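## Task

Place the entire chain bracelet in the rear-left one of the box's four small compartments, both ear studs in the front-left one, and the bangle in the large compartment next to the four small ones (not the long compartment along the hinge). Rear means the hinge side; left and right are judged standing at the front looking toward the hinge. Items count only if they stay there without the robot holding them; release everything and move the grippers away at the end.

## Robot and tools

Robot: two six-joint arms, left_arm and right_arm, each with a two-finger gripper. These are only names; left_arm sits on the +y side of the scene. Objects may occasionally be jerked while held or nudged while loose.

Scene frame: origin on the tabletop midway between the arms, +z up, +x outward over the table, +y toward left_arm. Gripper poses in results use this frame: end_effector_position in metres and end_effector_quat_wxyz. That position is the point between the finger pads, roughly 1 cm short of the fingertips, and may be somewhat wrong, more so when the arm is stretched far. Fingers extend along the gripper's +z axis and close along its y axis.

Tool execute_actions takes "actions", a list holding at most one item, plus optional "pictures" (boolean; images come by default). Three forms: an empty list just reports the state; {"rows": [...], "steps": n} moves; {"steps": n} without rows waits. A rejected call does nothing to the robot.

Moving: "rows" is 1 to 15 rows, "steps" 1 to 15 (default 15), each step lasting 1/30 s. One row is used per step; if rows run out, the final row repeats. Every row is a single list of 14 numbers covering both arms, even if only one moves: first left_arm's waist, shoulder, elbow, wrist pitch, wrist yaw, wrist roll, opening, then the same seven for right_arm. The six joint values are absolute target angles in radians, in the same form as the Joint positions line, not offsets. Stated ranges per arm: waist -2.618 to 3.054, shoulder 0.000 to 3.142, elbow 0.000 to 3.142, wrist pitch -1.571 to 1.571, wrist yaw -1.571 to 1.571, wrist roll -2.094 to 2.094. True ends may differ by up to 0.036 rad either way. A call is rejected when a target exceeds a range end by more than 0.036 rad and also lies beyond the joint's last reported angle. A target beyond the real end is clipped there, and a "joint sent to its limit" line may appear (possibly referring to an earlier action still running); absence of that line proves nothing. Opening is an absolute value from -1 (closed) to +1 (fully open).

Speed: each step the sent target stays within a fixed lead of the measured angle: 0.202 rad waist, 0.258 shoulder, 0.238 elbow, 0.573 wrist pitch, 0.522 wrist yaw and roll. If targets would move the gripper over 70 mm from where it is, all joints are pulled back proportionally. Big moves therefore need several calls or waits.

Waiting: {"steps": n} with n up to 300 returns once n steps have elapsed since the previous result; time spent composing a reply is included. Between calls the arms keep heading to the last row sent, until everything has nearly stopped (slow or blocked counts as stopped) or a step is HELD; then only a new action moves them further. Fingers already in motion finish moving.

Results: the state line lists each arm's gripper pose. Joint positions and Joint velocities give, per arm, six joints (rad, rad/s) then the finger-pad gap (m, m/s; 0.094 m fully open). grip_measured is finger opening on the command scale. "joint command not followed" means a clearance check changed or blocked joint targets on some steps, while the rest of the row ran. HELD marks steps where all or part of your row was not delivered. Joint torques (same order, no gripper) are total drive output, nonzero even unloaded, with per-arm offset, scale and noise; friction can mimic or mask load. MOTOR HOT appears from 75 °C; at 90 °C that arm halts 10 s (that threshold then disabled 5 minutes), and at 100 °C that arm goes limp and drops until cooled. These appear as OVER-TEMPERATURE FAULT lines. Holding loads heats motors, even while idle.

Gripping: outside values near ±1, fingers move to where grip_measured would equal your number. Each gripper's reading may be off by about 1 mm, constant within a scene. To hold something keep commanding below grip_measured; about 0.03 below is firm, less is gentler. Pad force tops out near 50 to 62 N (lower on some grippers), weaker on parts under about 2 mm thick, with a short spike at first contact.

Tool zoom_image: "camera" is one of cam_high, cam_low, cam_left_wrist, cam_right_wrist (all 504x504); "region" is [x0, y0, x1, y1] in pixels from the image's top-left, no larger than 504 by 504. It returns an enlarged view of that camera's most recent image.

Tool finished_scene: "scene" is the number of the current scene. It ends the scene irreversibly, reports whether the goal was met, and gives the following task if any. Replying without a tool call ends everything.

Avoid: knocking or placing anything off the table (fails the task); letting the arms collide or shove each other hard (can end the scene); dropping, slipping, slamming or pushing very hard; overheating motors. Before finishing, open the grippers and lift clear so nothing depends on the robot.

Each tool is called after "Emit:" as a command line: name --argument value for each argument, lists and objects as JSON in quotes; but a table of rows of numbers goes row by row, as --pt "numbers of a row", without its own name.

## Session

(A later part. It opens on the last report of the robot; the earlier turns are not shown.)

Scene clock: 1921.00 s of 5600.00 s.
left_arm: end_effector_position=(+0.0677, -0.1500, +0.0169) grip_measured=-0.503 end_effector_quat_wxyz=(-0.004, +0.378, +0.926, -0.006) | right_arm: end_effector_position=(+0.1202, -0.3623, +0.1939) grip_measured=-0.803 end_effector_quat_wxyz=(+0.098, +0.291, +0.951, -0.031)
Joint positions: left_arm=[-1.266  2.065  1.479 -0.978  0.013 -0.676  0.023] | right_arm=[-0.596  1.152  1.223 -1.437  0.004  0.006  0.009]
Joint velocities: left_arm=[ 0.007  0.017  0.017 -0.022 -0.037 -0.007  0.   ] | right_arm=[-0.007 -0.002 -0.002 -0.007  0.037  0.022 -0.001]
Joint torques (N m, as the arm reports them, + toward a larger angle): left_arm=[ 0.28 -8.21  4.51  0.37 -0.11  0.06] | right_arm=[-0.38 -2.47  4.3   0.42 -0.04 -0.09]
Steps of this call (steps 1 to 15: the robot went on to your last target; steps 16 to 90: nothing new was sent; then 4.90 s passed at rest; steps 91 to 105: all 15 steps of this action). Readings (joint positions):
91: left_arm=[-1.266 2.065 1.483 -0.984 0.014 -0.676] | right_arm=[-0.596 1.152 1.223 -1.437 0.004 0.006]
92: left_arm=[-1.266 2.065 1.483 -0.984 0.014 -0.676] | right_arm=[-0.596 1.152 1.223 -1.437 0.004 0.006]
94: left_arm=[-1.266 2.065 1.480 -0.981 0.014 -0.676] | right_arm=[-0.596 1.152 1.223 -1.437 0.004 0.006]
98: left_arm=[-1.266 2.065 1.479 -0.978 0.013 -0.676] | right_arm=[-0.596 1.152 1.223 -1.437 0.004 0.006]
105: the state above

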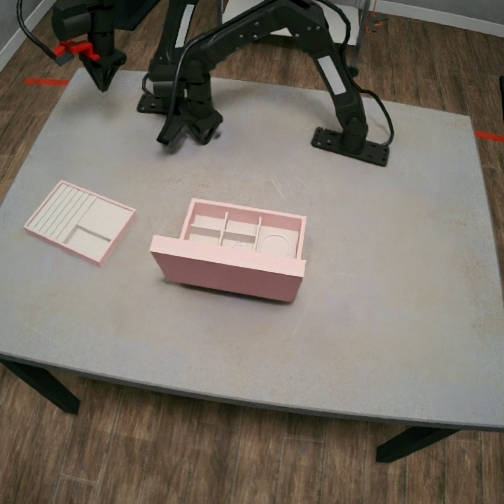

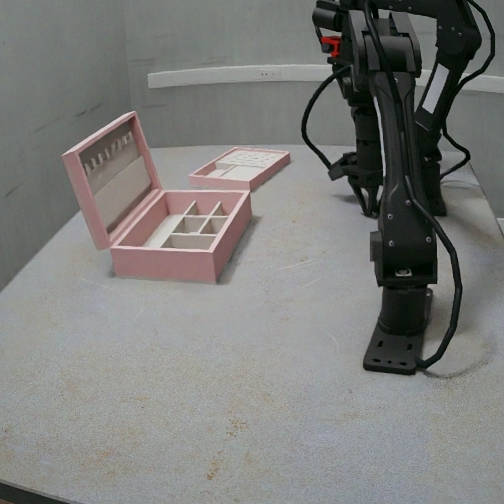

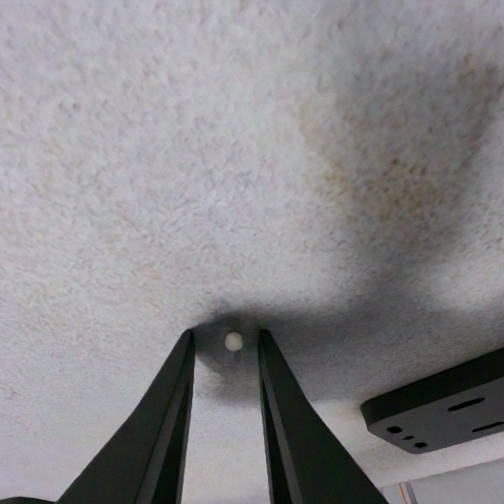

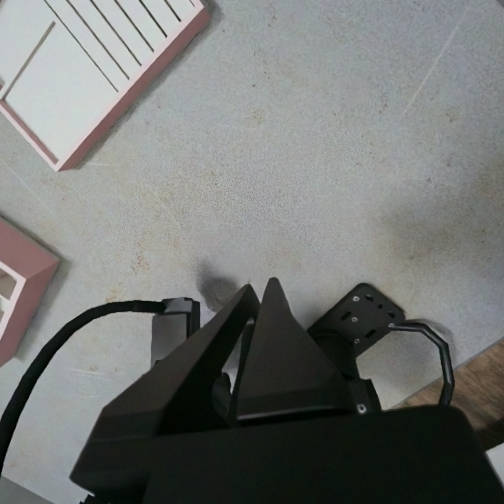

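Emit:
execute_actions --actions '[{"rows":[[-1.262,2.07,1.47,-0.96,0,-0.67,-0.5,-0.6,1.15,1.2,-1.45,0,0,-0.8],[-1.262,2.07,1.47,-0.96,0,-0.67,-0.5,-0.6,1.15,1.2,-1.45,0,0,-0.8],[-1.262,2.07,1.47,-0.96,0,-0.67,-0.5,-0.6,1.15,1.2,-1.45,0,0,-0.8],[-1.262,2.07,1.47,-0.955,0,-0.67,-0.5,-0.6,1.15,1.2,-1.45,0,0,-0.8],[-1.262,2.07,1.47,-0.955,0,-0.67,-0.5,-0.6,1.15,1.2,-1.45,0,0,-0.8],[-1.262,2.07,1.47,-0.955,0,-0.67,-0.5,-0.6,1.15,1.2,-1.45,0,0,-0.8],[-1.262,2.083,1.462,-0.955,0,-0.67,-0.5,-0.6,1.15,1.2,-1.45,0,0,-0.8]],"steps":15}]'

Emit:
zoom_image --camera "cam_left_wrist" --region '[180, 290, 280, 390]'

Scene clock: 1932.53 s of 5600.00 s.
left_arm: end_effector_position=(+0.0677, -0.1500, +0.0169) grip_measured=-0.503 end_effector_quat_wxyz=(-0.004, +0.378, +0.926, -0.006) | right_arm: end_effector_position=(+0.1202, -0.3623, +0.1939) grip_measured=-0.803 end_effector_quat_wxyz=(+0.098, +0.291, +0.951, -0.031)
Joint positions: left_arm=[-1.266  2.065  1.479 -0.978  0.013 -0.676  0.023] | right_arm=[-0.596  1.152  1.223 -1.437  0.004  0.006  0.009]
Joint velocities: left_arm=[ 0.012  0.002 -0.007 -0.051  0.007 -0.007  0.002] | right_arm=[ 0.002 -0.007 -0.002  0.007  0.007  0.022 -0.   ]
Joint torques (N m, as the arm reports them, + toward a larger angle): left_arm=[ 0.28 -8.36  4.66  0.46 -0.11  0.06] | right_arm=[-0.38 -2.48  4.28  0.41 -0.04 -0.1 ]
Steps of this call (steps 1 to 15: the robot went on to your last target; steps 16 to 90: nothing new was sent; then 8.03 s passed at rest; steps 91 to 105: all 15 steps of this action). Readings (joint positions):
91: left_arm=[-1.266 2.065 1.479 -0.978 0.013 -0.676] | right_arm=[-0.596 1.152 1.223 -1.437 0.004 0.006]
92: left_arm=[-1.266 2.065 1.479 -0.978 0.013 -0.676] | right_arm=[-0.596 1.152 1.223 -1.437 0.004 0.006]
94: left_arm=[-1.266 2.065 1.479 -0.978 0.013 -0.676] | right_arm=[-0.596 1.152 1.223 -1.437 0.004 0.006]
98: left_arm=[-1.266 2.065 1.479 -0.978 0.013 -0.676] | right_arm=[-0.596 1.152 1.223 -1.437 0.004 0.006]
105: the state above

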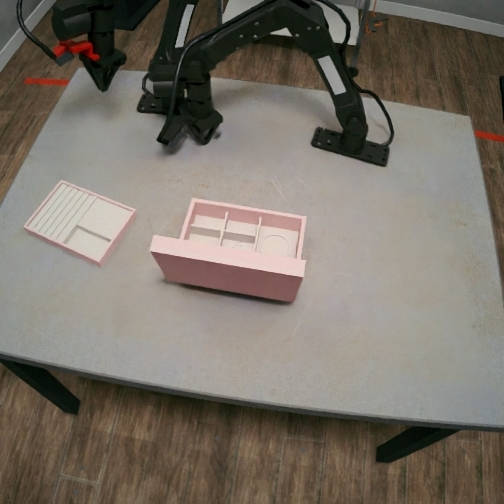

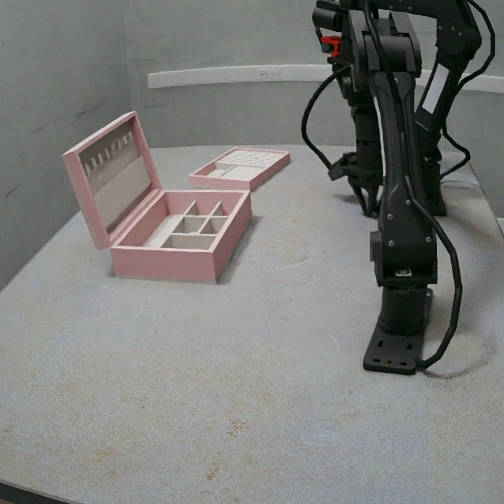

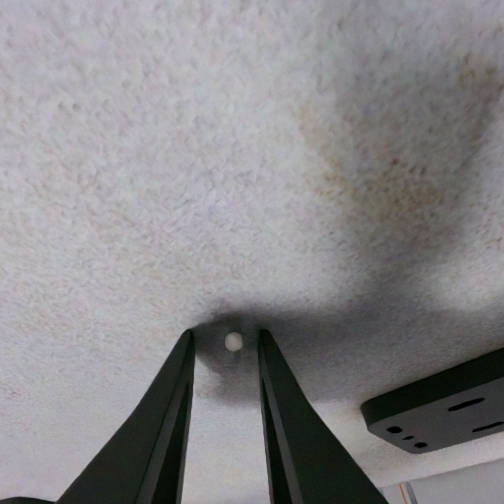

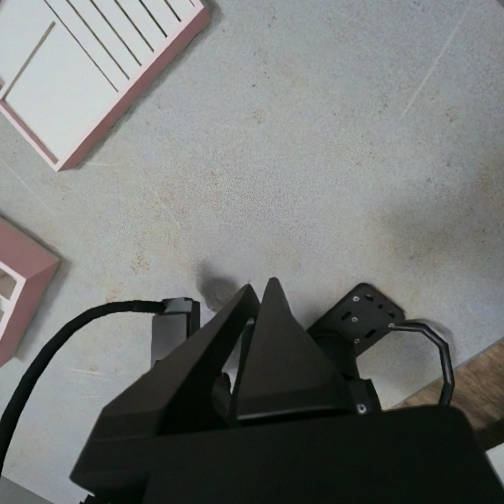

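Region (180, 290, 280, 390) of cam_left_wrist's 504x504 image, scaled by 5.040, with more detail than that image has.

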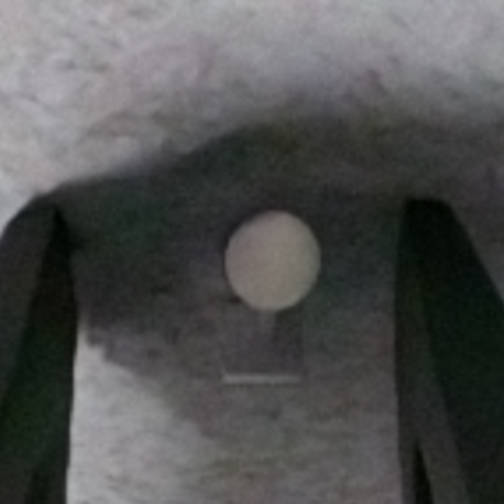

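Emit:
execute_actions --actions '[{"rows":[[-1.262,2.055,1.485,-0.96,0,-0.67,-0.5,-0.6,1.15,1.2,-1.45,0,0,-0.8],[-1.262,2.055,1.485,-0.96,0,-0.67,-0.5,-0.6,1.15,1.2,-1.45,0,0,-0.8],[-1.262,2.055,1.485,-0.96,0,-0.67,-0.5,-0.6,1.15,1.2,-1.45,0,0,-0.8],[-1.262,2.055,1.485,-0.955,0,-0.67,-0.5,-0.6,1.15,1.2,-1.45,0,0,-0.8],[-1.262,2.055,1.485,-0.955,0,-0.67,-0.5,-0.6,1.15,1.2,-1.45,0,0,-0.8],[-1.262,2.055,1.485,-0.955,0,-0.67,-0.5,-0.6,1.15,1.2,-1.45,0,0,-0.8],[-1.262,2.055,1.485,-0.955,0,-0.67,-0.5,-0.6,1.15,1.2,-1.45,0,0,-0.8],[-1.262,2.07,1.472,-0.955,0,-0.67,-0.5,-0.6,1.15,1.2,-1.45,0,0,-0.8],[-1.262,2.07,1.472,-0.955,0,-0.67,-0.5,-0.6,1.15,1.2,-1.45,0,0,-0.8],[-1.262,2.083,1.462,-0.955,0,-0.67,-0.5,-0.6,1.15,1.2,-1.45,0,0,-0.8]],"steps":15}]'

Emit:
zoom_image --camera "cam_left_wrist" --region '[180, 290, 280, 390]'

Scene clock: 1951.37 s of 5600.00 s.
left_arm: end_effector_position=(+0.0677, -0.1500, +0.0169) grip_measured=-0.503 end_effector_quat_wxyz=(-0.004, +0.378, +0.926, -0.006) | right_arm: end_effector_position=(+0.1202, -0.3623, +0.1939) grip_measured=-0.803 end_effector_quat_wxyz=(+0.098, +0.291, +0.951, -0.031)
Joint positions: left_arm=[-1.266  2.065  1.479 -0.978  0.013 -0.676  0.023] | right_arm=[-0.596  1.152  1.223 -1.437  0.004  0.006  0.009]
Joint velocities: left_arm=[-0.002 -0.007  0.002 -0.037  0.051  0.037 -0.   ] | right_arm=[-0.007  0.007  0.002  0.022 -0.007  0.007  0.   ]
Joint torques (N m, as the arm reports them, + toward a larger angle): left_arm=[ 0.31 -8.36  4.67  0.47 -0.11  0.06] | right_arm=[-0.37 -2.48  4.29  0.41 -0.04 -0.09]
Steps of this call (steps 1 to 15: the robot went on to your last target; steps 16 to 90: nothing new was sent; then 15.33 s passed at rest; steps 91 to 105: all 15 steps of this action). Readings (joint positions):
91: left_arm=[-1.266 2.065 1.479 -0.978 0.013 -0.676] | right_arm=[-0.596 1.152 1.223 -1.437 0.004 0.006]
92: left_arm=[-1.266 2.065 1.479 -0.978 0.013 -0.676] | right_arm=[-0.596 1.152 1.223 -1.437 0.004 0.006]
94: left_arm=[-1.266 2.065 1.479 -0.978 0.013 -0.676] | right_arm=[-0.596 1.152 1.223 -1.437 0.004 0.006]
98: left_arm=[-1.266 2.065 1.479 -0.978 0.013 -0.676] | right_arm=[-0.596 1.152 1.223 -1.437 0.004 0.006]
105: the state above

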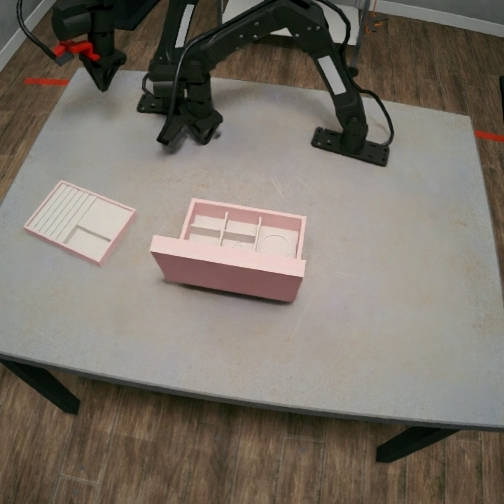

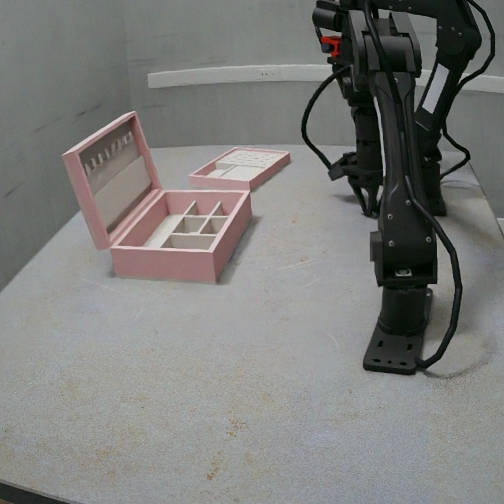

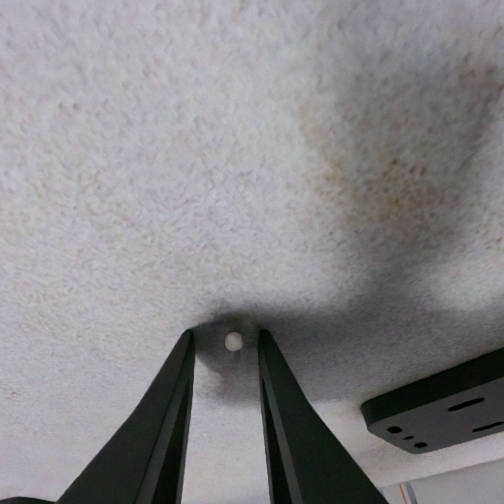

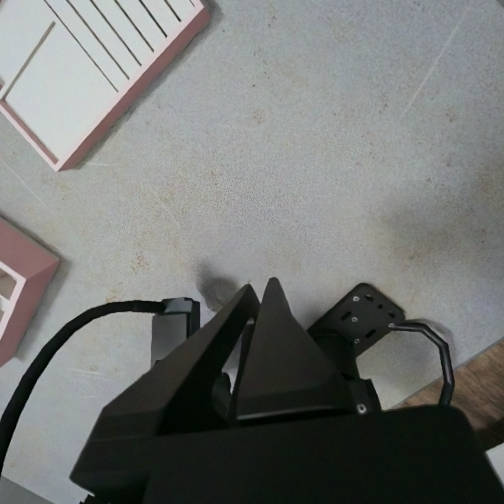

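Region (180, 290, 280, 390) of cam_left_wrist's 504x504 image, scaled by 5.040, with more detail than that image has.

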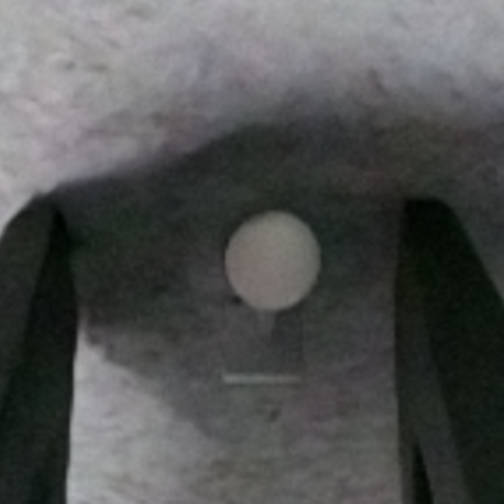

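Emit:
execute_actions --actions '[{"rows":[[-1.262,2.04,1.5,-0.96,0,-0.67,-0.5,-0.6,1.15,1.2,-1.45,0,0,-0.8],[-1.262,2.035,1.5,-0.955,0,-0.67,-0.5,-0.6,1.15,1.2,-1.45,0,0,-0.8]],"steps":12}]'

Scene clock: 1957.10 s of 5600.00 s.
left_arm: end_effector_position=(+0.0681, -0.1535, +0.0210) grip_measured=-0.503 end_effector_quat_wxyz=(+0.001, +0.378, +0.926, -0.015) | right_arm: end_effector_position=(+0.1202, -0.3623, +0.1939) grip_measured=-0.803 end_effector_quat_wxyz=(+0.098, +0.291, +0.951, -0.031)
Joint positions: left_arm=[-1.266  2.054  1.479 -0.968  0.013 -0.676  0.023] | right_arm=[-0.596  1.152  1.223 -1.437  0.004  0.006  0.009]
Joint velocities: left_arm=[-0.007  0.007 -0.012  0.037 -0.022 -0.051  0.   ] | right_arm=[-0.002  0.017 -0.012 -0.022  0.095 -0.007 -0.   ]
Joint torques (N m, as the arm reports them, + toward a larger angle): left_arm=[  0.26 -11.19   7.68   0.44  -0.11   0.06] | right_arm=[-0.37 -2.49  4.29  0.42 -0.04 -0.1 ]
Steps of this call (steps 1 to 15: the robot went on to your last target; steps 16 to 90: nothing new was sent; then 2.33 s passed at rest; steps 91 to 102: all 12 steps of this action). Readings (joint positions):
91: left_arm=[-1.266 2.064 1.479 -0.978 0.013 -0.676] | right_arm=[-0.596 1.152 1.223 -1.437 0.004 0.006]
92: left_arm=[-1.266 2.063 1.479 -0.978 0.013 -0.676] | right_arm=[-0.596 1.152 1.223 -1.437 0.004 0.006]
94: left_arm=[-1.266 2.060 1.479 -0.974 0.013 -0.676] | right_arm=[-0.596 1.152 1.223 -1.437 0.004 0.006]
98: left_arm=[-1.266 2.055 1.479 -0.969 0.013 -0.676] | right_arm=[-0.596 1.152 1.223 -1.437 0.004 0.006]
102: the state above

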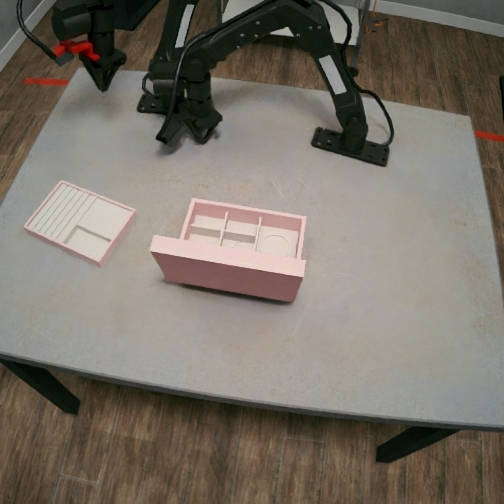

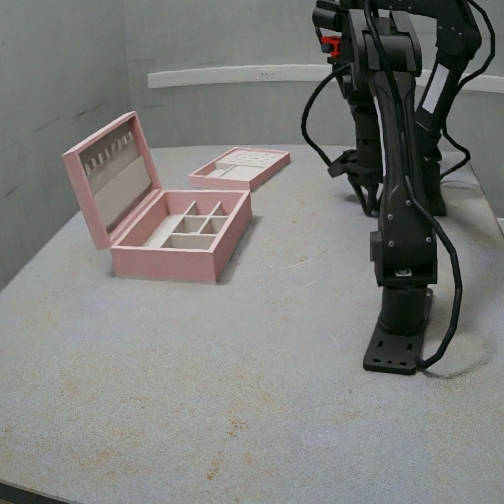

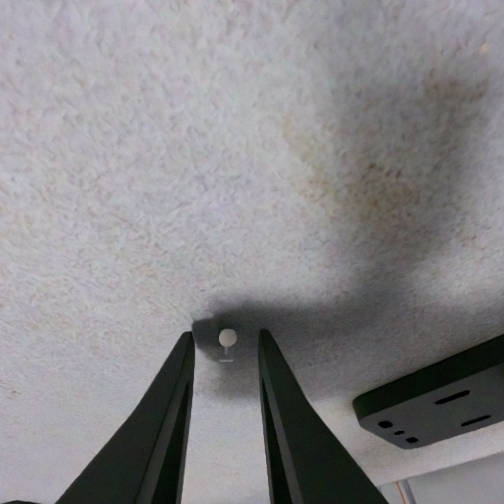

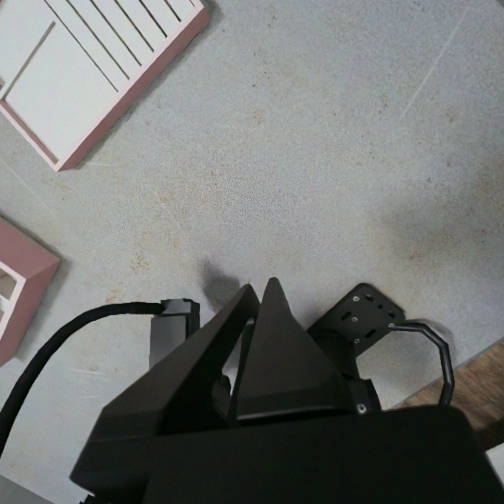

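Emit:
execute_actions --actions '[{"rows":[[-1.262,2.06,1.485,-0.955,0,-0.67,-0.5,-0.6,1.15,1.2,-1.45,0,0,-0.8],[-1.262,2.06,1.485,-0.955,0,-0.67,-0.5,-0.6,1.15,1.2,-1.45,0,0,-0.8],[-1.262,2.07,1.475,-0.955,0,-0.67,-0.5,-0.6,1.15,1.2,-1.45,0,0,-0.8],[-1.262,2.07,1.475,-0.955,0,-0.67,-0.5,-0.6,1.15,1.2,-1.45,0,0,-0.8],[-1.262,2.08,1.47,-0.955,0,-0.67,-0.5,-0.6,1.15,1.2,-1.45,0,0,-0.8],[-1.262,2.08,1.47,-0.955,0,-0.67,-0.5,-0.6,1.15,1.2,-1.45,0,0,-0.8],[-1.262,2.088,1.465,-0.955,0,-0.67,-0.5,-0.6,1.15,1.2,-1.45,0,0,-0.8],[-1.262,2.088,1.465,-0.955,0,-0.67,-0.5,-0.6,1.15,1.2,-1.45,0,0,-0.8],[-1.262,2.088,1.465,-0.955,0,-0.67,-0.5,-0.6,1.15,1.2,-1.45,0,0,-0.8],[-1.262,2.088,1.465,-0.955,0,-0.67,-0.5,-0.6,1.15,1.2,-1.45,0,0,-0.8],[-1.262,2.088,1.465,-0.955,0,-0.67,-0.7,-0.6,1.15,1.2,-1.45,0,0,-0.8],[-1.262,2.088,1.465,-0.955,0,-0.67,-0.7,-0.6,1.15,1.2,-1.45,0,0,-0.8],[-1.262,2.088,1.465,-0.955,0,-0.67,-0.8,-0.6,1.15,1.2,-1.45,0,0,-0.8]],"steps":15}]'

Emit:
zoom_image --camera "cam_left_wrist" --region '[180, 290, 280, 390]'

Scene clock: 1970.73 s of 5600.00 s.
left_arm: end_effector_position=(+0.0681, -0.1547, +0.0166) grip_measured=-0.794 end_effector_quat_wxyz=(-0.000, +0.378, +0.926, -0.014) | right_arm: end_effector_position=(+0.1202, -0.3623, +0.1939) grip_measured=-0.803 end_effector_quat_wxyz=(+0.098, +0.291, +0.951, -0.031)
Joint positions: left_arm=[-1.266  2.067  1.479 -0.959  0.014 -0.676  0.01 ] | right_arm=[-0.596  1.152  1.223 -1.437  0.004  0.006  0.009]
Joint velocities: left_arm=[-0.007  0.002  0.002  0.007  0.007  0.051 -0.007] | right_arm=[-0.002  0.027 -0.012  0.022  0.022 -0.022  0.001]
Joint torques (N m, as the arm reports them, + toward a larger angle): left_arm=[ 0.33 -8.1   4.95  0.33 -0.17  0.06] | right_arm=[-0.38 -2.48  4.3   0.42 -0.04 -0.09]
Steps of this call (steps 1 to 15: the robot went on to your last target; steps 16 to 90: nothing new was sent; then 10.13 s passed at rest; steps 91 to 105: all 15 steps of this action). Readings (joint positions):
91: left_arm=[-1.266 2.054 1.479 -0.968 0.013 -0.676] | right_arm=[-0.596 1.152 1.223 -1.437 0.004 0.006]
92: left_arm=[-1.266 2.054 1.479 -0.968 0.013 -0.676] | right_arm=[-0.596 1.152 1.223 -1.437 0.004 0.006]
94: left_arm=[-1.266 2.056 1.479 -0.967 0.013 -0.676] | right_arm=[-0.596 1.152 1.223 -1.437 0.004 0.006]
98: left_arm=[-1.266 2.067 1.479 -0.964 0.013 -0.676] | right_arm=[-0.596 1.152 1.223 -1.437 0.004 0.006]
105: the state above

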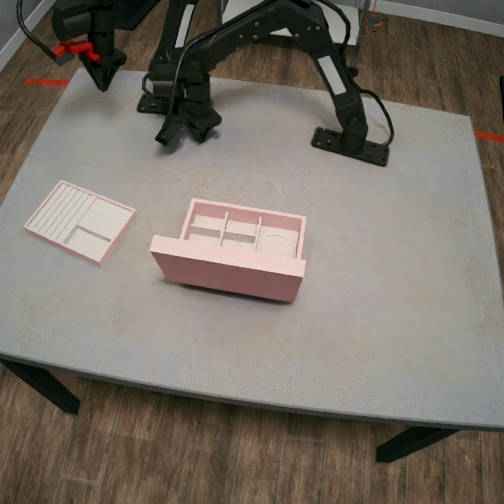

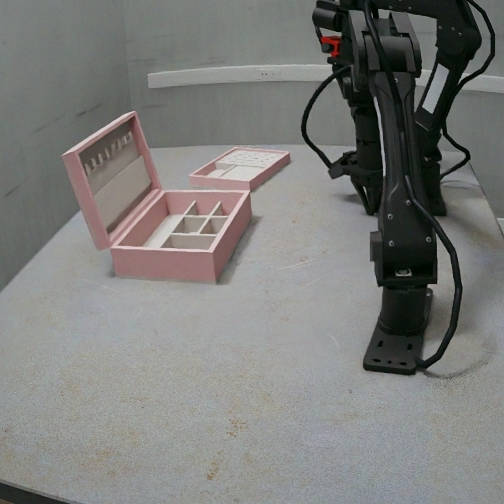

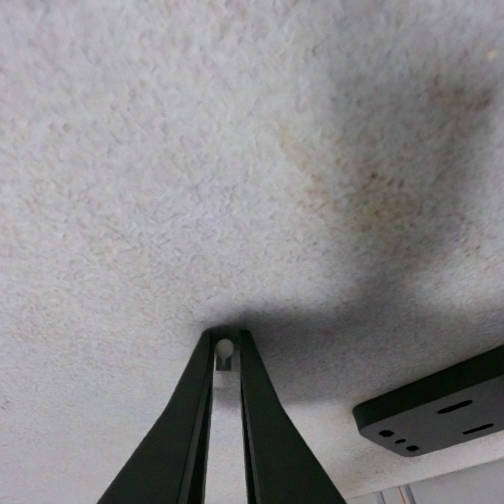

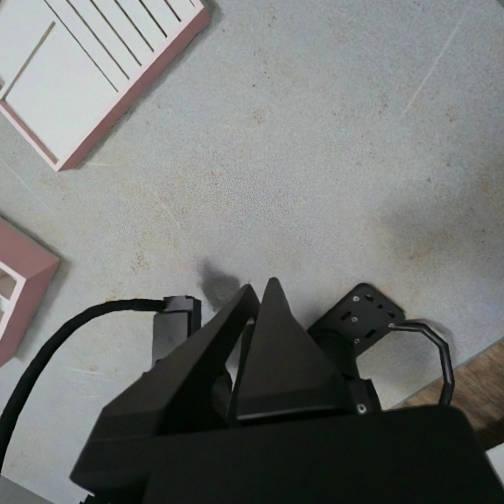

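Region (180, 290, 280, 390) of cam_left_wrist's 504x504 image, scaled by 5.040, with more detail than that image has.

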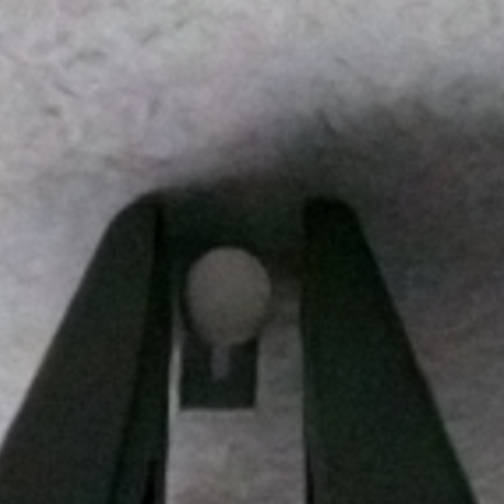

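Good position. Close gradually.

Emit:
execute_actions --actions '[{"rows":[[-1.262,2.088,1.465,-0.955,0,-0.67,-0.85,-0.6,1.15,1.2,-1.45,0,0,-0.8],[-1.262,2.088,1.465,-0.955,0,-0.67,-0.85,-0.6,1.15,1.2,-1.45,0,0,-0.8],[-1.262,2.088,1.465,-0.955,0,-0.67,-0.85,-0.6,1.15,1.2,-1.45,0,0,-0.8],[-1.262,2.088,1.465,-0.955,0,-0.67,-0.88,-0.6,1.15,1.2,-1.45,0,0,-0.8],[-1.262,2.088,1.465,-0.955,0,-0.67,-0.88,-0.6,1.15,1.2,-1.45,0,0,-0.8],[-1.262,2.088,1.465,-0.955,0,-0.67,-0.88,-0.6,1.15,1.2,-1.45,0,0,-0.8],[-1.262,2.088,1.465,-0.955,0,-0.67,-0.905,-0.6,1.15,1.2,-1.45,0,0,-0.8],[-1.262,2.088,1.465,-0.955,0,-0.67,-0.905,-0.6,1.15,1.2,-1.45,0,0,-0.8],[-1.262,2.088,1.465,-0.955,0,-0.67,-0.905,-0.6,1.15,1.2,-1.45,0,0,-0.8],[-1.262,2.088,1.465,-0.955,0,-0.67,-0.925,-0.6,1.15,1.2,-1.45,0,0,-0.8]],"steps":15}]'

Emit:
zoom_image --camera "cam_left_wrist" --region '[180, 290, 280, 390]'

Scene clock: 1984.27 s of 5600.00 s.
left_arm: end_effector_position=(+0.0681, -0.1547, +0.0166) grip_measured=-0.919 end_effector_quat_wxyz=(-0.000, +0.378, +0.926, -0.014) | right_arm: end_effector_position=(+0.1202, -0.3623, +0.1939) grip_measured=-0.803 end_effector_quat_wxyz=(+0.098, +0.291, +0.951, -0.031)
Joint positions: left_arm=[-1.266  2.067  1.479 -0.959  0.014 -0.676  0.004] | right_arm=[-0.596  1.152  1.223 -1.437  0.004  0.006  0.009]
Joint velocities: left_arm=[-0.012  0.022 -0.012  0.007 -0.051 -0.037  0.   ] | right_arm=[-0.007  0.007 -0.012 -0.066 -0.007 -0.037  0.001]
Joint torques (N m, as the arm reports them, + toward a larger angle): left_arm=[ 0.3  -8.1   4.95  0.33 -0.12  0.06] | right_arm=[-0.38 -2.48  4.28  0.41 -0.04 -0.1 ]
Steps of this call (steps 1 to 15: the robot went on to your last target; steps 16 to 90: nothing new was sent; then 10.03 s passed at rest; steps 91 to 105: all 15 steps of this action). Readings (joint positions):
91: left_arm=[-1.266 2.067 1.479 -0.959 0.014 -0.676] | right_arm=[-0.596 1.152 1.223 -1.437 0.004 0.006]
92: left_arm=[-1.266 2.067 1.479 -0.959 0.014 -0.676] | right_arm=[-0.596 1.152 1.223 -1.437 0.004 0.006]
94: left_arm=[-1.266 2.067 1.479 -0.959 0.014 -0.676] | right_arm=[-0.596 1.152 1.223 -1.437 0.004 0.006]
98: left_arm=[-1.266 2.067 1.479 -0.959 0.014 -0.676] | right_arm=[-0.596 1.152 1.223 -1.437 0.004 0.006]
105: the state above

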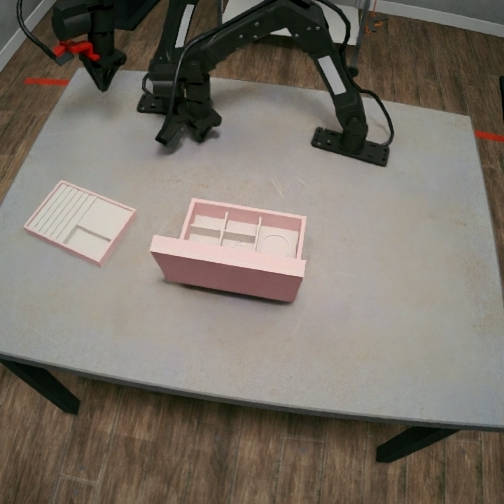

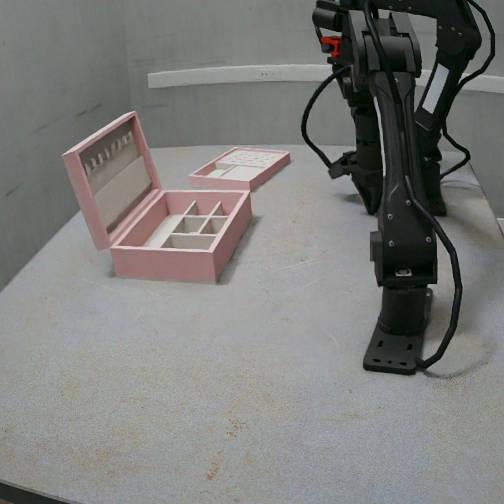

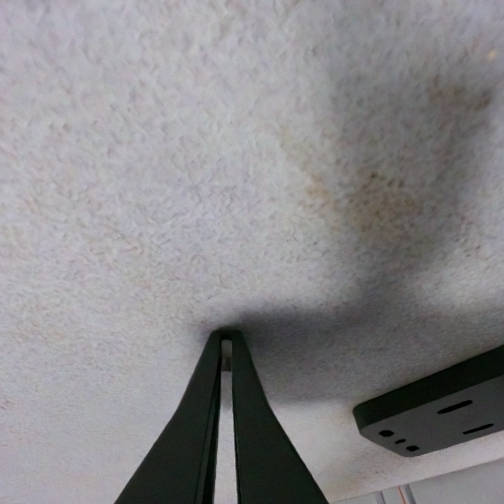

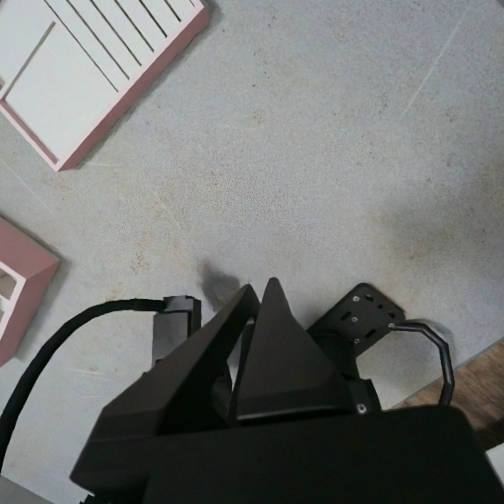

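Region (180, 290, 280, 390) of cam_left_wrist's 504x504 image, scaled by 5.040, with more detail than that image has.

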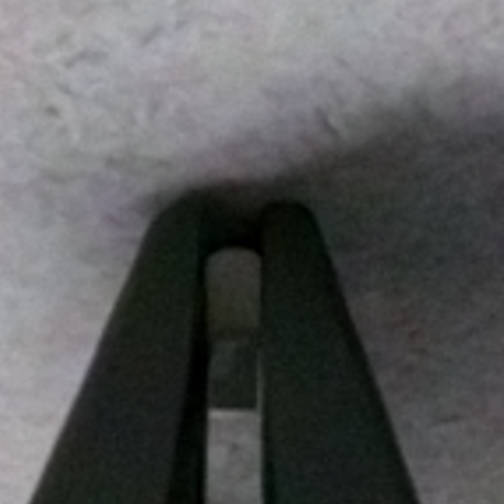

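Emit:
execute_actions --actions '[{"rows":[[-1.262,2.06,1.49,-0.97,0,-0.67,-0.93,-0.6,1.15,1.2,-1.45,0,0,-0.8],[-1.262,2.04,1.51,-0.99,0,-0.67,-0.93,-0.6,1.15,1.2,-1.45,0,0,-0.8],[-1.262,2.03,1.535,-1.02,0,-0.67,-0.93,-0.6,1.15,1.2,-1.45,0,0,-0.8],[-1.262,2.02,1.56,-1.05,0,-0.67,-0.93,-0.6,1.15,1.2,-1.45,0,0,-0.8],[-1.262,2.015,1.59,-1.08,0,-0.67,-0.93,-0.6,1.15,1.2,-1.45,0,0,-0.8],[-1.262,2.01,1.62,-1.115,0,-0.67,-0.93,-0.6,1.15,1.2,-1.45,0,0,-0.8],[-1.262,2.005,1.65,-1.15,0,-0.67,-0.93,-0.6,1.15,1.2,-1.45,0,0,-0.8],[-1.262,2.0,1.68,-1.185,0,-0.67,-0.93,-0.6,1.15,1.2,-1.45,0,0,-0.8],[-1.25,2.0,1.71,-1.22,0,-0.6,-0.93,-0.6,1.15,1.2,-1.45,0,0,-0.8],[-1.22,2.0,1.74,-1.25,0,-0.53,-0.93,-0.6,1.15,1.2,-1.45,0,0,-0.8],[-1.18,2.0,1.77,-1.28,0,-0.46,-0.93,-0.6,1.15,1.2,-1.45,0,0,-0.8],[-1.14,2.0,1.79,-1.3,0,-0.39,-0.93,-0.6,1.15,1.2,-1.45,0,0,-0.8],[-1.09,2.0,1.80,-1.31,0,-0.32,-0.93,-0.6,1.15,1.2,-1.45,0,0,-0.8],[-1.04,2.0,1.80,-1.31,0,-0.25,-0.93,-0.6,1.15,1.2,-1.45,0,0,-0.8],[-0.99,2.0,1.80,-1.31,0,-0.18,-0.93,-0.6,1.15,1.2,-1.45,0,0,-0.8]],"steps":15}]' --pictures false

Emit:
execute_actions --actions '[{"rows":[[-0.95,2.0,1.80,-1.31,0,-0.1,-0.93,-0.6,1.15,1.2,-1.45,0,0,-0.8],[-0.90,2.0,1.80,-1.31,0,-0.02,-0.93,-0.6,1.15,1.2,-1.45,0,0,-0.8],[-0.85,2.0,1.80,-1.31,0,0.06,-0.93,-0.6,1.15,1.2,-1.45,0,0,-0.8],[-0.80,2.0,1.80,-1.31,0,0.14,-0.93,-0.6,1.15,1.2,-1.45,0,0,-0.8],[-0.75,2.005,1.80,-1.31,0,0.22,-0.93,-0.6,1.15,1.2,-1.45,0,0,-0.8],[-0.70,2.01,1.80,-1.31,0,0.30,-0.93,-0.6,1.15,1.2,-1.45,0,0,-0.8],[-0.66,2.015,1.80,-1.31,0,0.38,-0.93,-0.6,1.15,1.2,-1.45,0,0,-0.8],[-0.62,2.02,1.80,-1.31,0,0.46,-0.93,-0.6,1.15,1.2,-1.45,0,0,-0.8],[-0.58,2.02,1.80,-1.31,0,0.54,-0.93,-0.6,1.15,1.2,-1.45,0,0,-0.8],[-0.55,2.02,1.80,-1.31,0,0.62,-0.93,-0.6,1.15,1.2,-1.45,0,0,-0.8],[-0.52,2.02,1.80,-1.31,0,0.70,-0.93,-0.6,1.15,1.2,-1.45,0,0,-0.8],[-0.49,2.02,1.80,-1.31,0,0.78,-0.93,-0.6,1.15,1.2,-1.45,0,0,-0.8],[-0.47,2.02,1.80,-1.31,0,0.87,-0.93,-0.6,1.15,1.2,-1.45,0,0,-0.8],[-0.455,2.02,1.80,-1.31,0,0.87,-0.93,-0.6,1.15,1.2,-1.45,0,0,-0.8],[-0.445,2.02,1.80,-1.31,0,0.87,-0.93,-0.6,1.15,1.2,-1.45,0,0,-0.8]],"steps":15}]' --pictures false

Emit:
execute_actions --actions '[{"rows":[[-0.445,2.02,1.78,-1.29,0,0.87,-0.93,-0.6,1.15,1.2,-1.45,0,0,-0.8],[-0.445,2.02,1.76,-1.27,0,0.87,-0.93,-0.6,1.15,1.2,-1.45,0,0,-0.8],[-0.445,2.025,1.74,-1.25,0,0.87,-0.93,-0.6,1.15,1.2,-1.45,0,0,-0.8],[-0.445,2.025,1.72,-1.23,0,0.87,-0.93,-0.6,1.15,1.2,-1.45,0,0,-0.8],[-0.445,2.025,1.70,-1.21,0,0.87,-0.93,-0.6,1.15,1.2,-1.45,0,0,-0.8],[-0.445,2.025,1.68,-1.19,0,0.87,-0.93,-0.6,1.15,1.2,-1.45,0,0,-0.8],[-0.445,2.025,1.66,-1.17,0,0.87,-0.93,-0.6,1.15,1.2,-1.45,0,0,-0.8],[-0.445,2.03,1.64,-1.15,0,0.87,-0.93,-0.6,1.15,1.2,-1.45,0,0,-0.8],[-0.445,2.03,1.62,-1.13,0,0.87,-0.93,-0.6,1.15,1.2,-1.45,0,0,-0.8],[-0.445,2.03,1.605,-1.115,0,0.87,-0.93,-0.6,1.15,1.2,-1.45,0,0,-0.8]],"steps":15}]' --pictures false

Emit:
execute_actions --actions '[{"steps":10}]'

Scene clock: 2027.40 s of 5600.00 s.
left_arm: end_effector_position=(+0.1249, -0.1708, +0.1173) grip_measured=-0.923 end_effector_quat_wxyz=(+0.033, +0.430, +0.900, -0.057) | right_arm: end_effector_position=(+0.1202, -0.3623, +0.1939) grip_measured=-0.803 end_effector_quat_wxyz=(+0.098, +0.291, +0.951, -0.031)
Joint positions: left_arm=[-1.13   2.004  1.785 -1.222  0.024 -0.425  0.004] | right_arm=[-0.596  1.152  1.223 -1.437  0.004  0.006  0.009]
Joint velocities: left_arm=[ 1.355 -0.144  0.222 -0.212 -0.037  1.458  0.   ] | right_arm=[-0.007 -0.007 -0.022  0.022  0.007  0.022  0.   ]
Joint torques (N m, as the arm reports them, + toward a larger angle): left_arm=[ 3.45 -9.28  6.36  0.09 -0.21 -0.02] | right_arm=[-0.38 -2.49  4.29  0.41 -0.04 -0.09]
Steps of this call (steps 1 to 15: the robot went on to your last target; steps 16 to 90: nothing new was sent; then 39.63 s passed at rest; steps 91 to 105: all 15 steps of this action). Readings (joint positions):
91: left_arm=[-1.266 2.067 1.479 -0.959 0.014 -0.676] | right_arm=[-0.596 1.152 1.223 -1.437 0.004 0.006]
92: left_arm=[-1.266 2.065 1.481 -0.961 0.014 -0.676] | right_arm=[-0.596 1.152 1.223 -1.437 0.004 0.006]
94: left_arm=[-1.266 2.065 1.497 -0.987 0.014 -0.676] | right_arm=[-0.596 1.152 1.223 -1.437 0.004 0.006]
98: left_arm=[-1.266 2.051 1.595 -1.079 0.014 -0.676] | right_arm=[-0.596 1.152 1.223 -1.437 0.004 0.006]
105: the state above

Scene clock: 2027.90 s of 5600.00 s.
left_arm: end_effector_position=(+0.3447, -0.0048, +0.1110) grip_measured=-0.923 end_effector_quat_wxyz=(+0.024, +0.597, +0.802, +0.004) | right_arm: end_effector_position=(+0.1202, -0.3623, +0.1939) grip_measured=-0.803 end_effector_quat_wxyz=(+0.098, +0.291, +0.951, -0.031)
Joint positions: left_arm=[-0.455  2.021  1.792 -1.293 -0.008  0.641  0.004] | right_arm=[-0.596  1.152  1.223 -1.437  0.004  0.006  0.009]
Joint velocities: left_arm=[ 0.457  0.012  0.007 -0.051 -0.022  1.473 -0.   ] | right_arm=[ 0.012  0.012 -0.007  0.11  -0.066  0.022 -0.   ]
Joint torques (N m, as the arm reports them, + toward a larger angle): left_arm=[-1.67 -9.77  7.16  0.27  0.12  0.04] | right_arm=[-0.37 -2.49  4.29  0.42 -0.04 -0.09]
Steps of this call (steps 1 to 15: all 15 steps of this action). Readings (joint positions):
1: left_arm=[-1.079 2.001 1.790 -1.230 0.024 -0.370] | right_arm=[-0.596 1.152 1.223 -1.437 0.004 0.006]
2: left_arm=[-1.025 2.000 1.792 -1.237 0.023 -0.310] | right_arm=[-0.596 1.152 1.223 -1.437 0.004 0.006]
4: left_arm=[-0.909 2.002 1.792 -1.252 0.019 -0.174] | right_arm=[-0.596 1.152 1.223 -1.437 0.004 0.006]
8: left_arm=[-0.686 2.011 1.792 -1.272 0.008 0.125] | right_arm=[-0.596 1.152 1.223 -1.437 0.004 0.006]
15: the state above

Scene clock: 2028.40 s of 5600.00 s.
left_arm: end_effector_position=(+0.3357, +0.0102, +0.0592) grip_measured=-0.923 end_effector_quat_wxyz=(-0.006, +0.674, +0.738, +0.005) | right_arm: end_effector_position=(+0.1202, -0.3623, +0.1939) grip_measured=-0.803 end_effector_quat_wxyz=(+0.098, +0.291, +0.951, -0.031)
Joint positions: left_arm=[-0.439  2.035  1.607 -1.155 -0.012  0.856  0.004] | right_arm=[-0.596  1.152  1.223 -1.437  0.004  0.006  0.009]
Joint velocities: left_arm=[ 0.012  0.002 -0.012  0.183 -0.007 -0.066 -0.   ] | right_arm=[-0.007  0.002  0.002  0.066 -0.022  0.037  0.   ]
Joint torques (N m, as the arm reports them, + toward a larger angle): left_arm=[ -0.45 -10.07   6.07   0.37   0.12   0.07] | right_arm=[-0.37 -2.49  4.29  0.42 -0.04 -0.09]
Steps of this call (steps 1 to 15: all 15 steps of this action). Readings (joint positions):
1: left_arm=[-0.441 2.021 1.792 -1.294 -0.010 0.686] | right_arm=[-0.596 1.152 1.223 -1.437 0.004 0.006]
2: left_arm=[-0.433 2.021 1.789 -1.290 -0.011 0.721] | right_arm=[-0.596 1.152 1.223 -1.437 0.004 0.006]
4: left_arm=[-0.430 2.021 1.768 -1.274 -0.012 0.772] | right_arm=[-0.596 1.152 1.223 -1.437 0.004 0.006]
8: left_arm=[-0.438 2.021 1.685 -1.222 -0.012 0.827] | right_arm=[-0.596 1.152 1.223 -1.437 0.004 0.006]
15: the state above

Scene clock: 2028.73 s of 5600.00 s.
left_arm: end_effector_position=(+0.3411, +0.0063, +0.0593) grip_measured=-0.923 end_effector_quat_wxyz=(+0.007, +0.677, +0.736, +0.007) | right_arm: end_effector_position=(+0.1202, -0.3623, +0.1939) grip_measured=-0.803 end_effector_quat_wxyz=(+0.098, +0.291, +0.951, -0.031)
Joint positions: left_arm=[-0.439  2.035  1.607 -1.127 -0.012  0.862  0.004] | right_arm=[-0.596  1.152  1.223 -1.437  0.004  0.006  0.009]
Joint velocities: left_arm=[-0.002  0.002  0.007  0.037 -0.037 -0.022  0.   ] | right_arm=[-0.002 -0.002 -0.002 -0.022  0.037 -0.037 -0.   ]
Joint torques (N m, as the arm reports them, + toward a larger angle): left_arm=[ -0.55 -10.09   6.11   0.36   0.11   0.06] | right_arm=[-0.38 -2.48  4.29  0.41 -0.04 -0.1 ]
Steps of this call (steps 1 to 10: the robot went on to your last target). Readings (joint positions):
1: left_arm=[-0.439 2.035 1.607 -1.149 -0.012 0.858] | right_arm=[-0.596 1.152 1.223 -1.437 0.004 0.006]
2: left_arm=[-0.439 2.035 1.607 -1.143 -0.012 0.859] | right_arm=[-0.596 1.152 1.223 -1.437 0.004 0.006]
4: left_arm=[-0.439 2.035 1.607 -1.135 -0.012 0.860] | right_arm=[-0.596 1.152 1.223 -1.437 0.004 0.006]
8: left_arm=[-0.439 2.035 1.607 -1.129 -0.012 0.862] | right_arm=[-0.596 1.152 1.223 -1.437 0.004 0.006]
10: the state above

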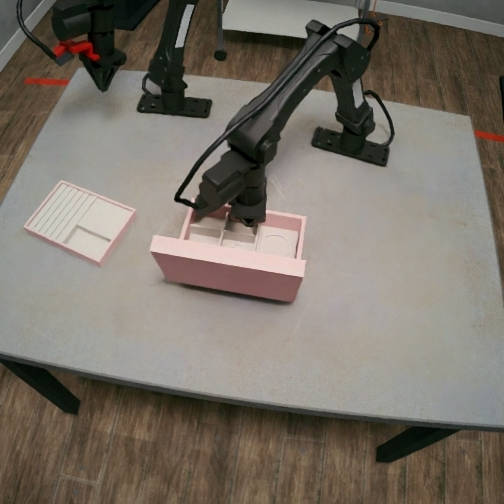

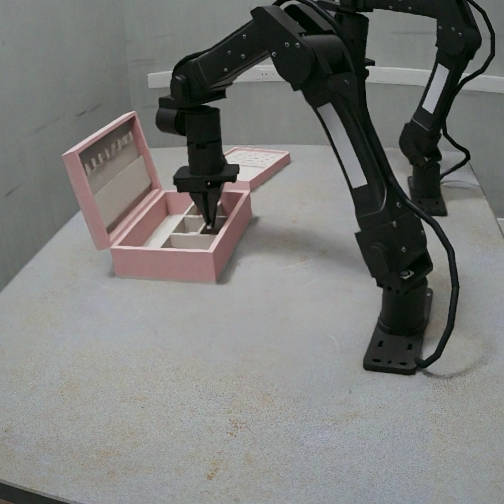

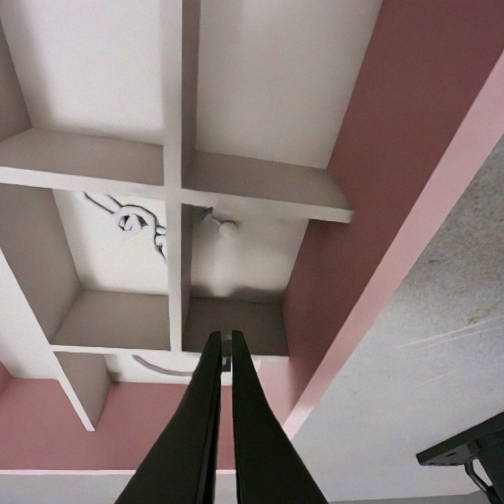

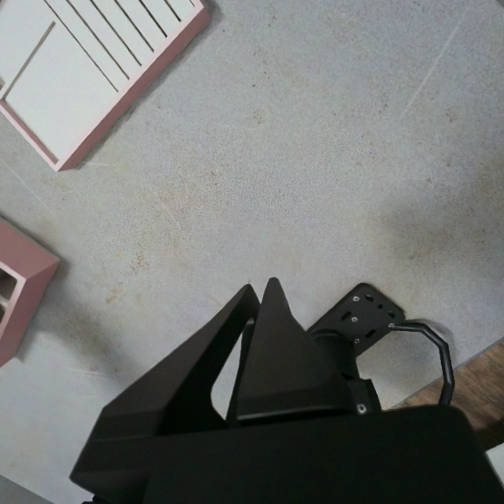

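Emit:
execute_actions --actions '[]'

Scene clock: 2061.53 s of 5600.00 s.
left_arm: end_effector_position=(+0.3416, +0.0059, +0.0593) grip_measured=-0.923 end_effector_quat_wxyz=(+0.008, +0.677, +0.736, +0.007) | right_arm: end_effector_position=(+0.1202, -0.3623, +0.1939) grip_measured=-0.803 end_effector_quat_wxyz=(+0.098, +0.291, +0.951, -0.031)
Joint positions: left_arm=[-0.439  2.035  1.607 -1.125 -0.012  0.864  0.004] | right_arm=[-0.596  1.152  1.223 -1.437  0.004  0.006  0.009]
Joint velocities: left_arm=[-0.007 -0.012 -0.007  0.007  0.022  0.081  0.   ] | right_arm=[-0.002  0.002 -0.007 -0.081 -0.007 -0.066 -0.001]
Joint torques (N m, as the arm reports them, + toward a larger angle): left_arm=[ -0.54 -10.09   6.11   0.37   0.12   0.07] | right_arm=[-0.37 -2.49  4.29  0.41 -0.04 -0.1 ]
Steps of this call (steps 1 to 30: the robot went on to your last target; steps 31 to 90: nothing new was sent; then 29.80 s passed at rest). Readings (joint positions):
1: left_arm=[-0.439 2.035 1.607 -1.127 -0.012 0.863] | right_arm=[-0.596 1.152 1.223 -1.437 0.004 0.006]
2: left_arm=[-0.439 2.035 1.607 -1.126 -0.012 0.863] | right_arm=[-0.596 1.152 1.223 -1.437 0.004 0.006]
4: left_arm=[-0.439 2.035 1.607 -1.126 -0.012 0.863] | right_arm=[-0.596 1.152 1.223 -1.437 0.004 0.006]
8: left_arm=[-0.439 2.035 1.607 -1.126 -0.012 0.863] | right_arm=[-0.596 1.152 1.223 -1.437 0.004 0.006]
90: the state above
All arms were judged still, so your last target was given up. Only a new action makes them travel on or press farther. Fingers that are still opening or closing keep moving.

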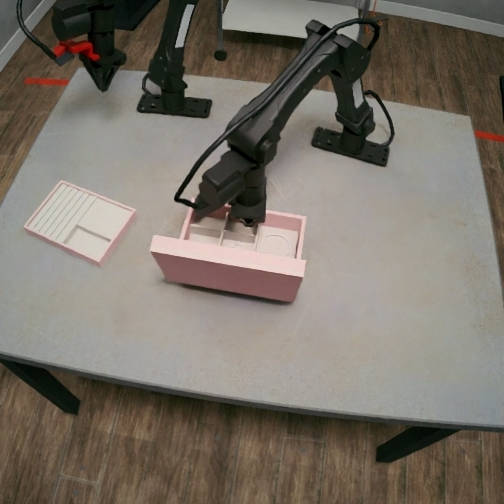

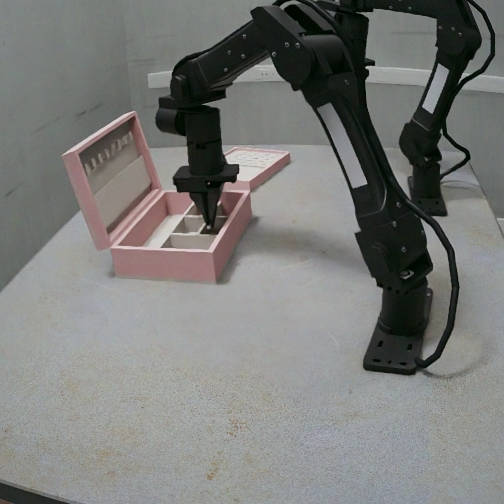

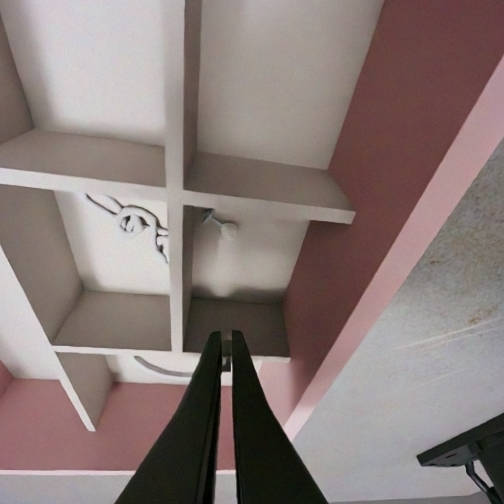

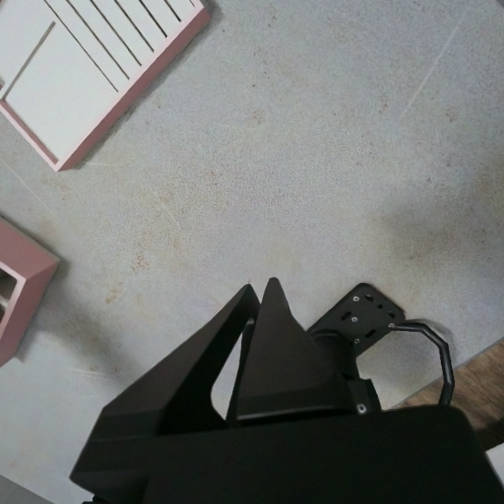

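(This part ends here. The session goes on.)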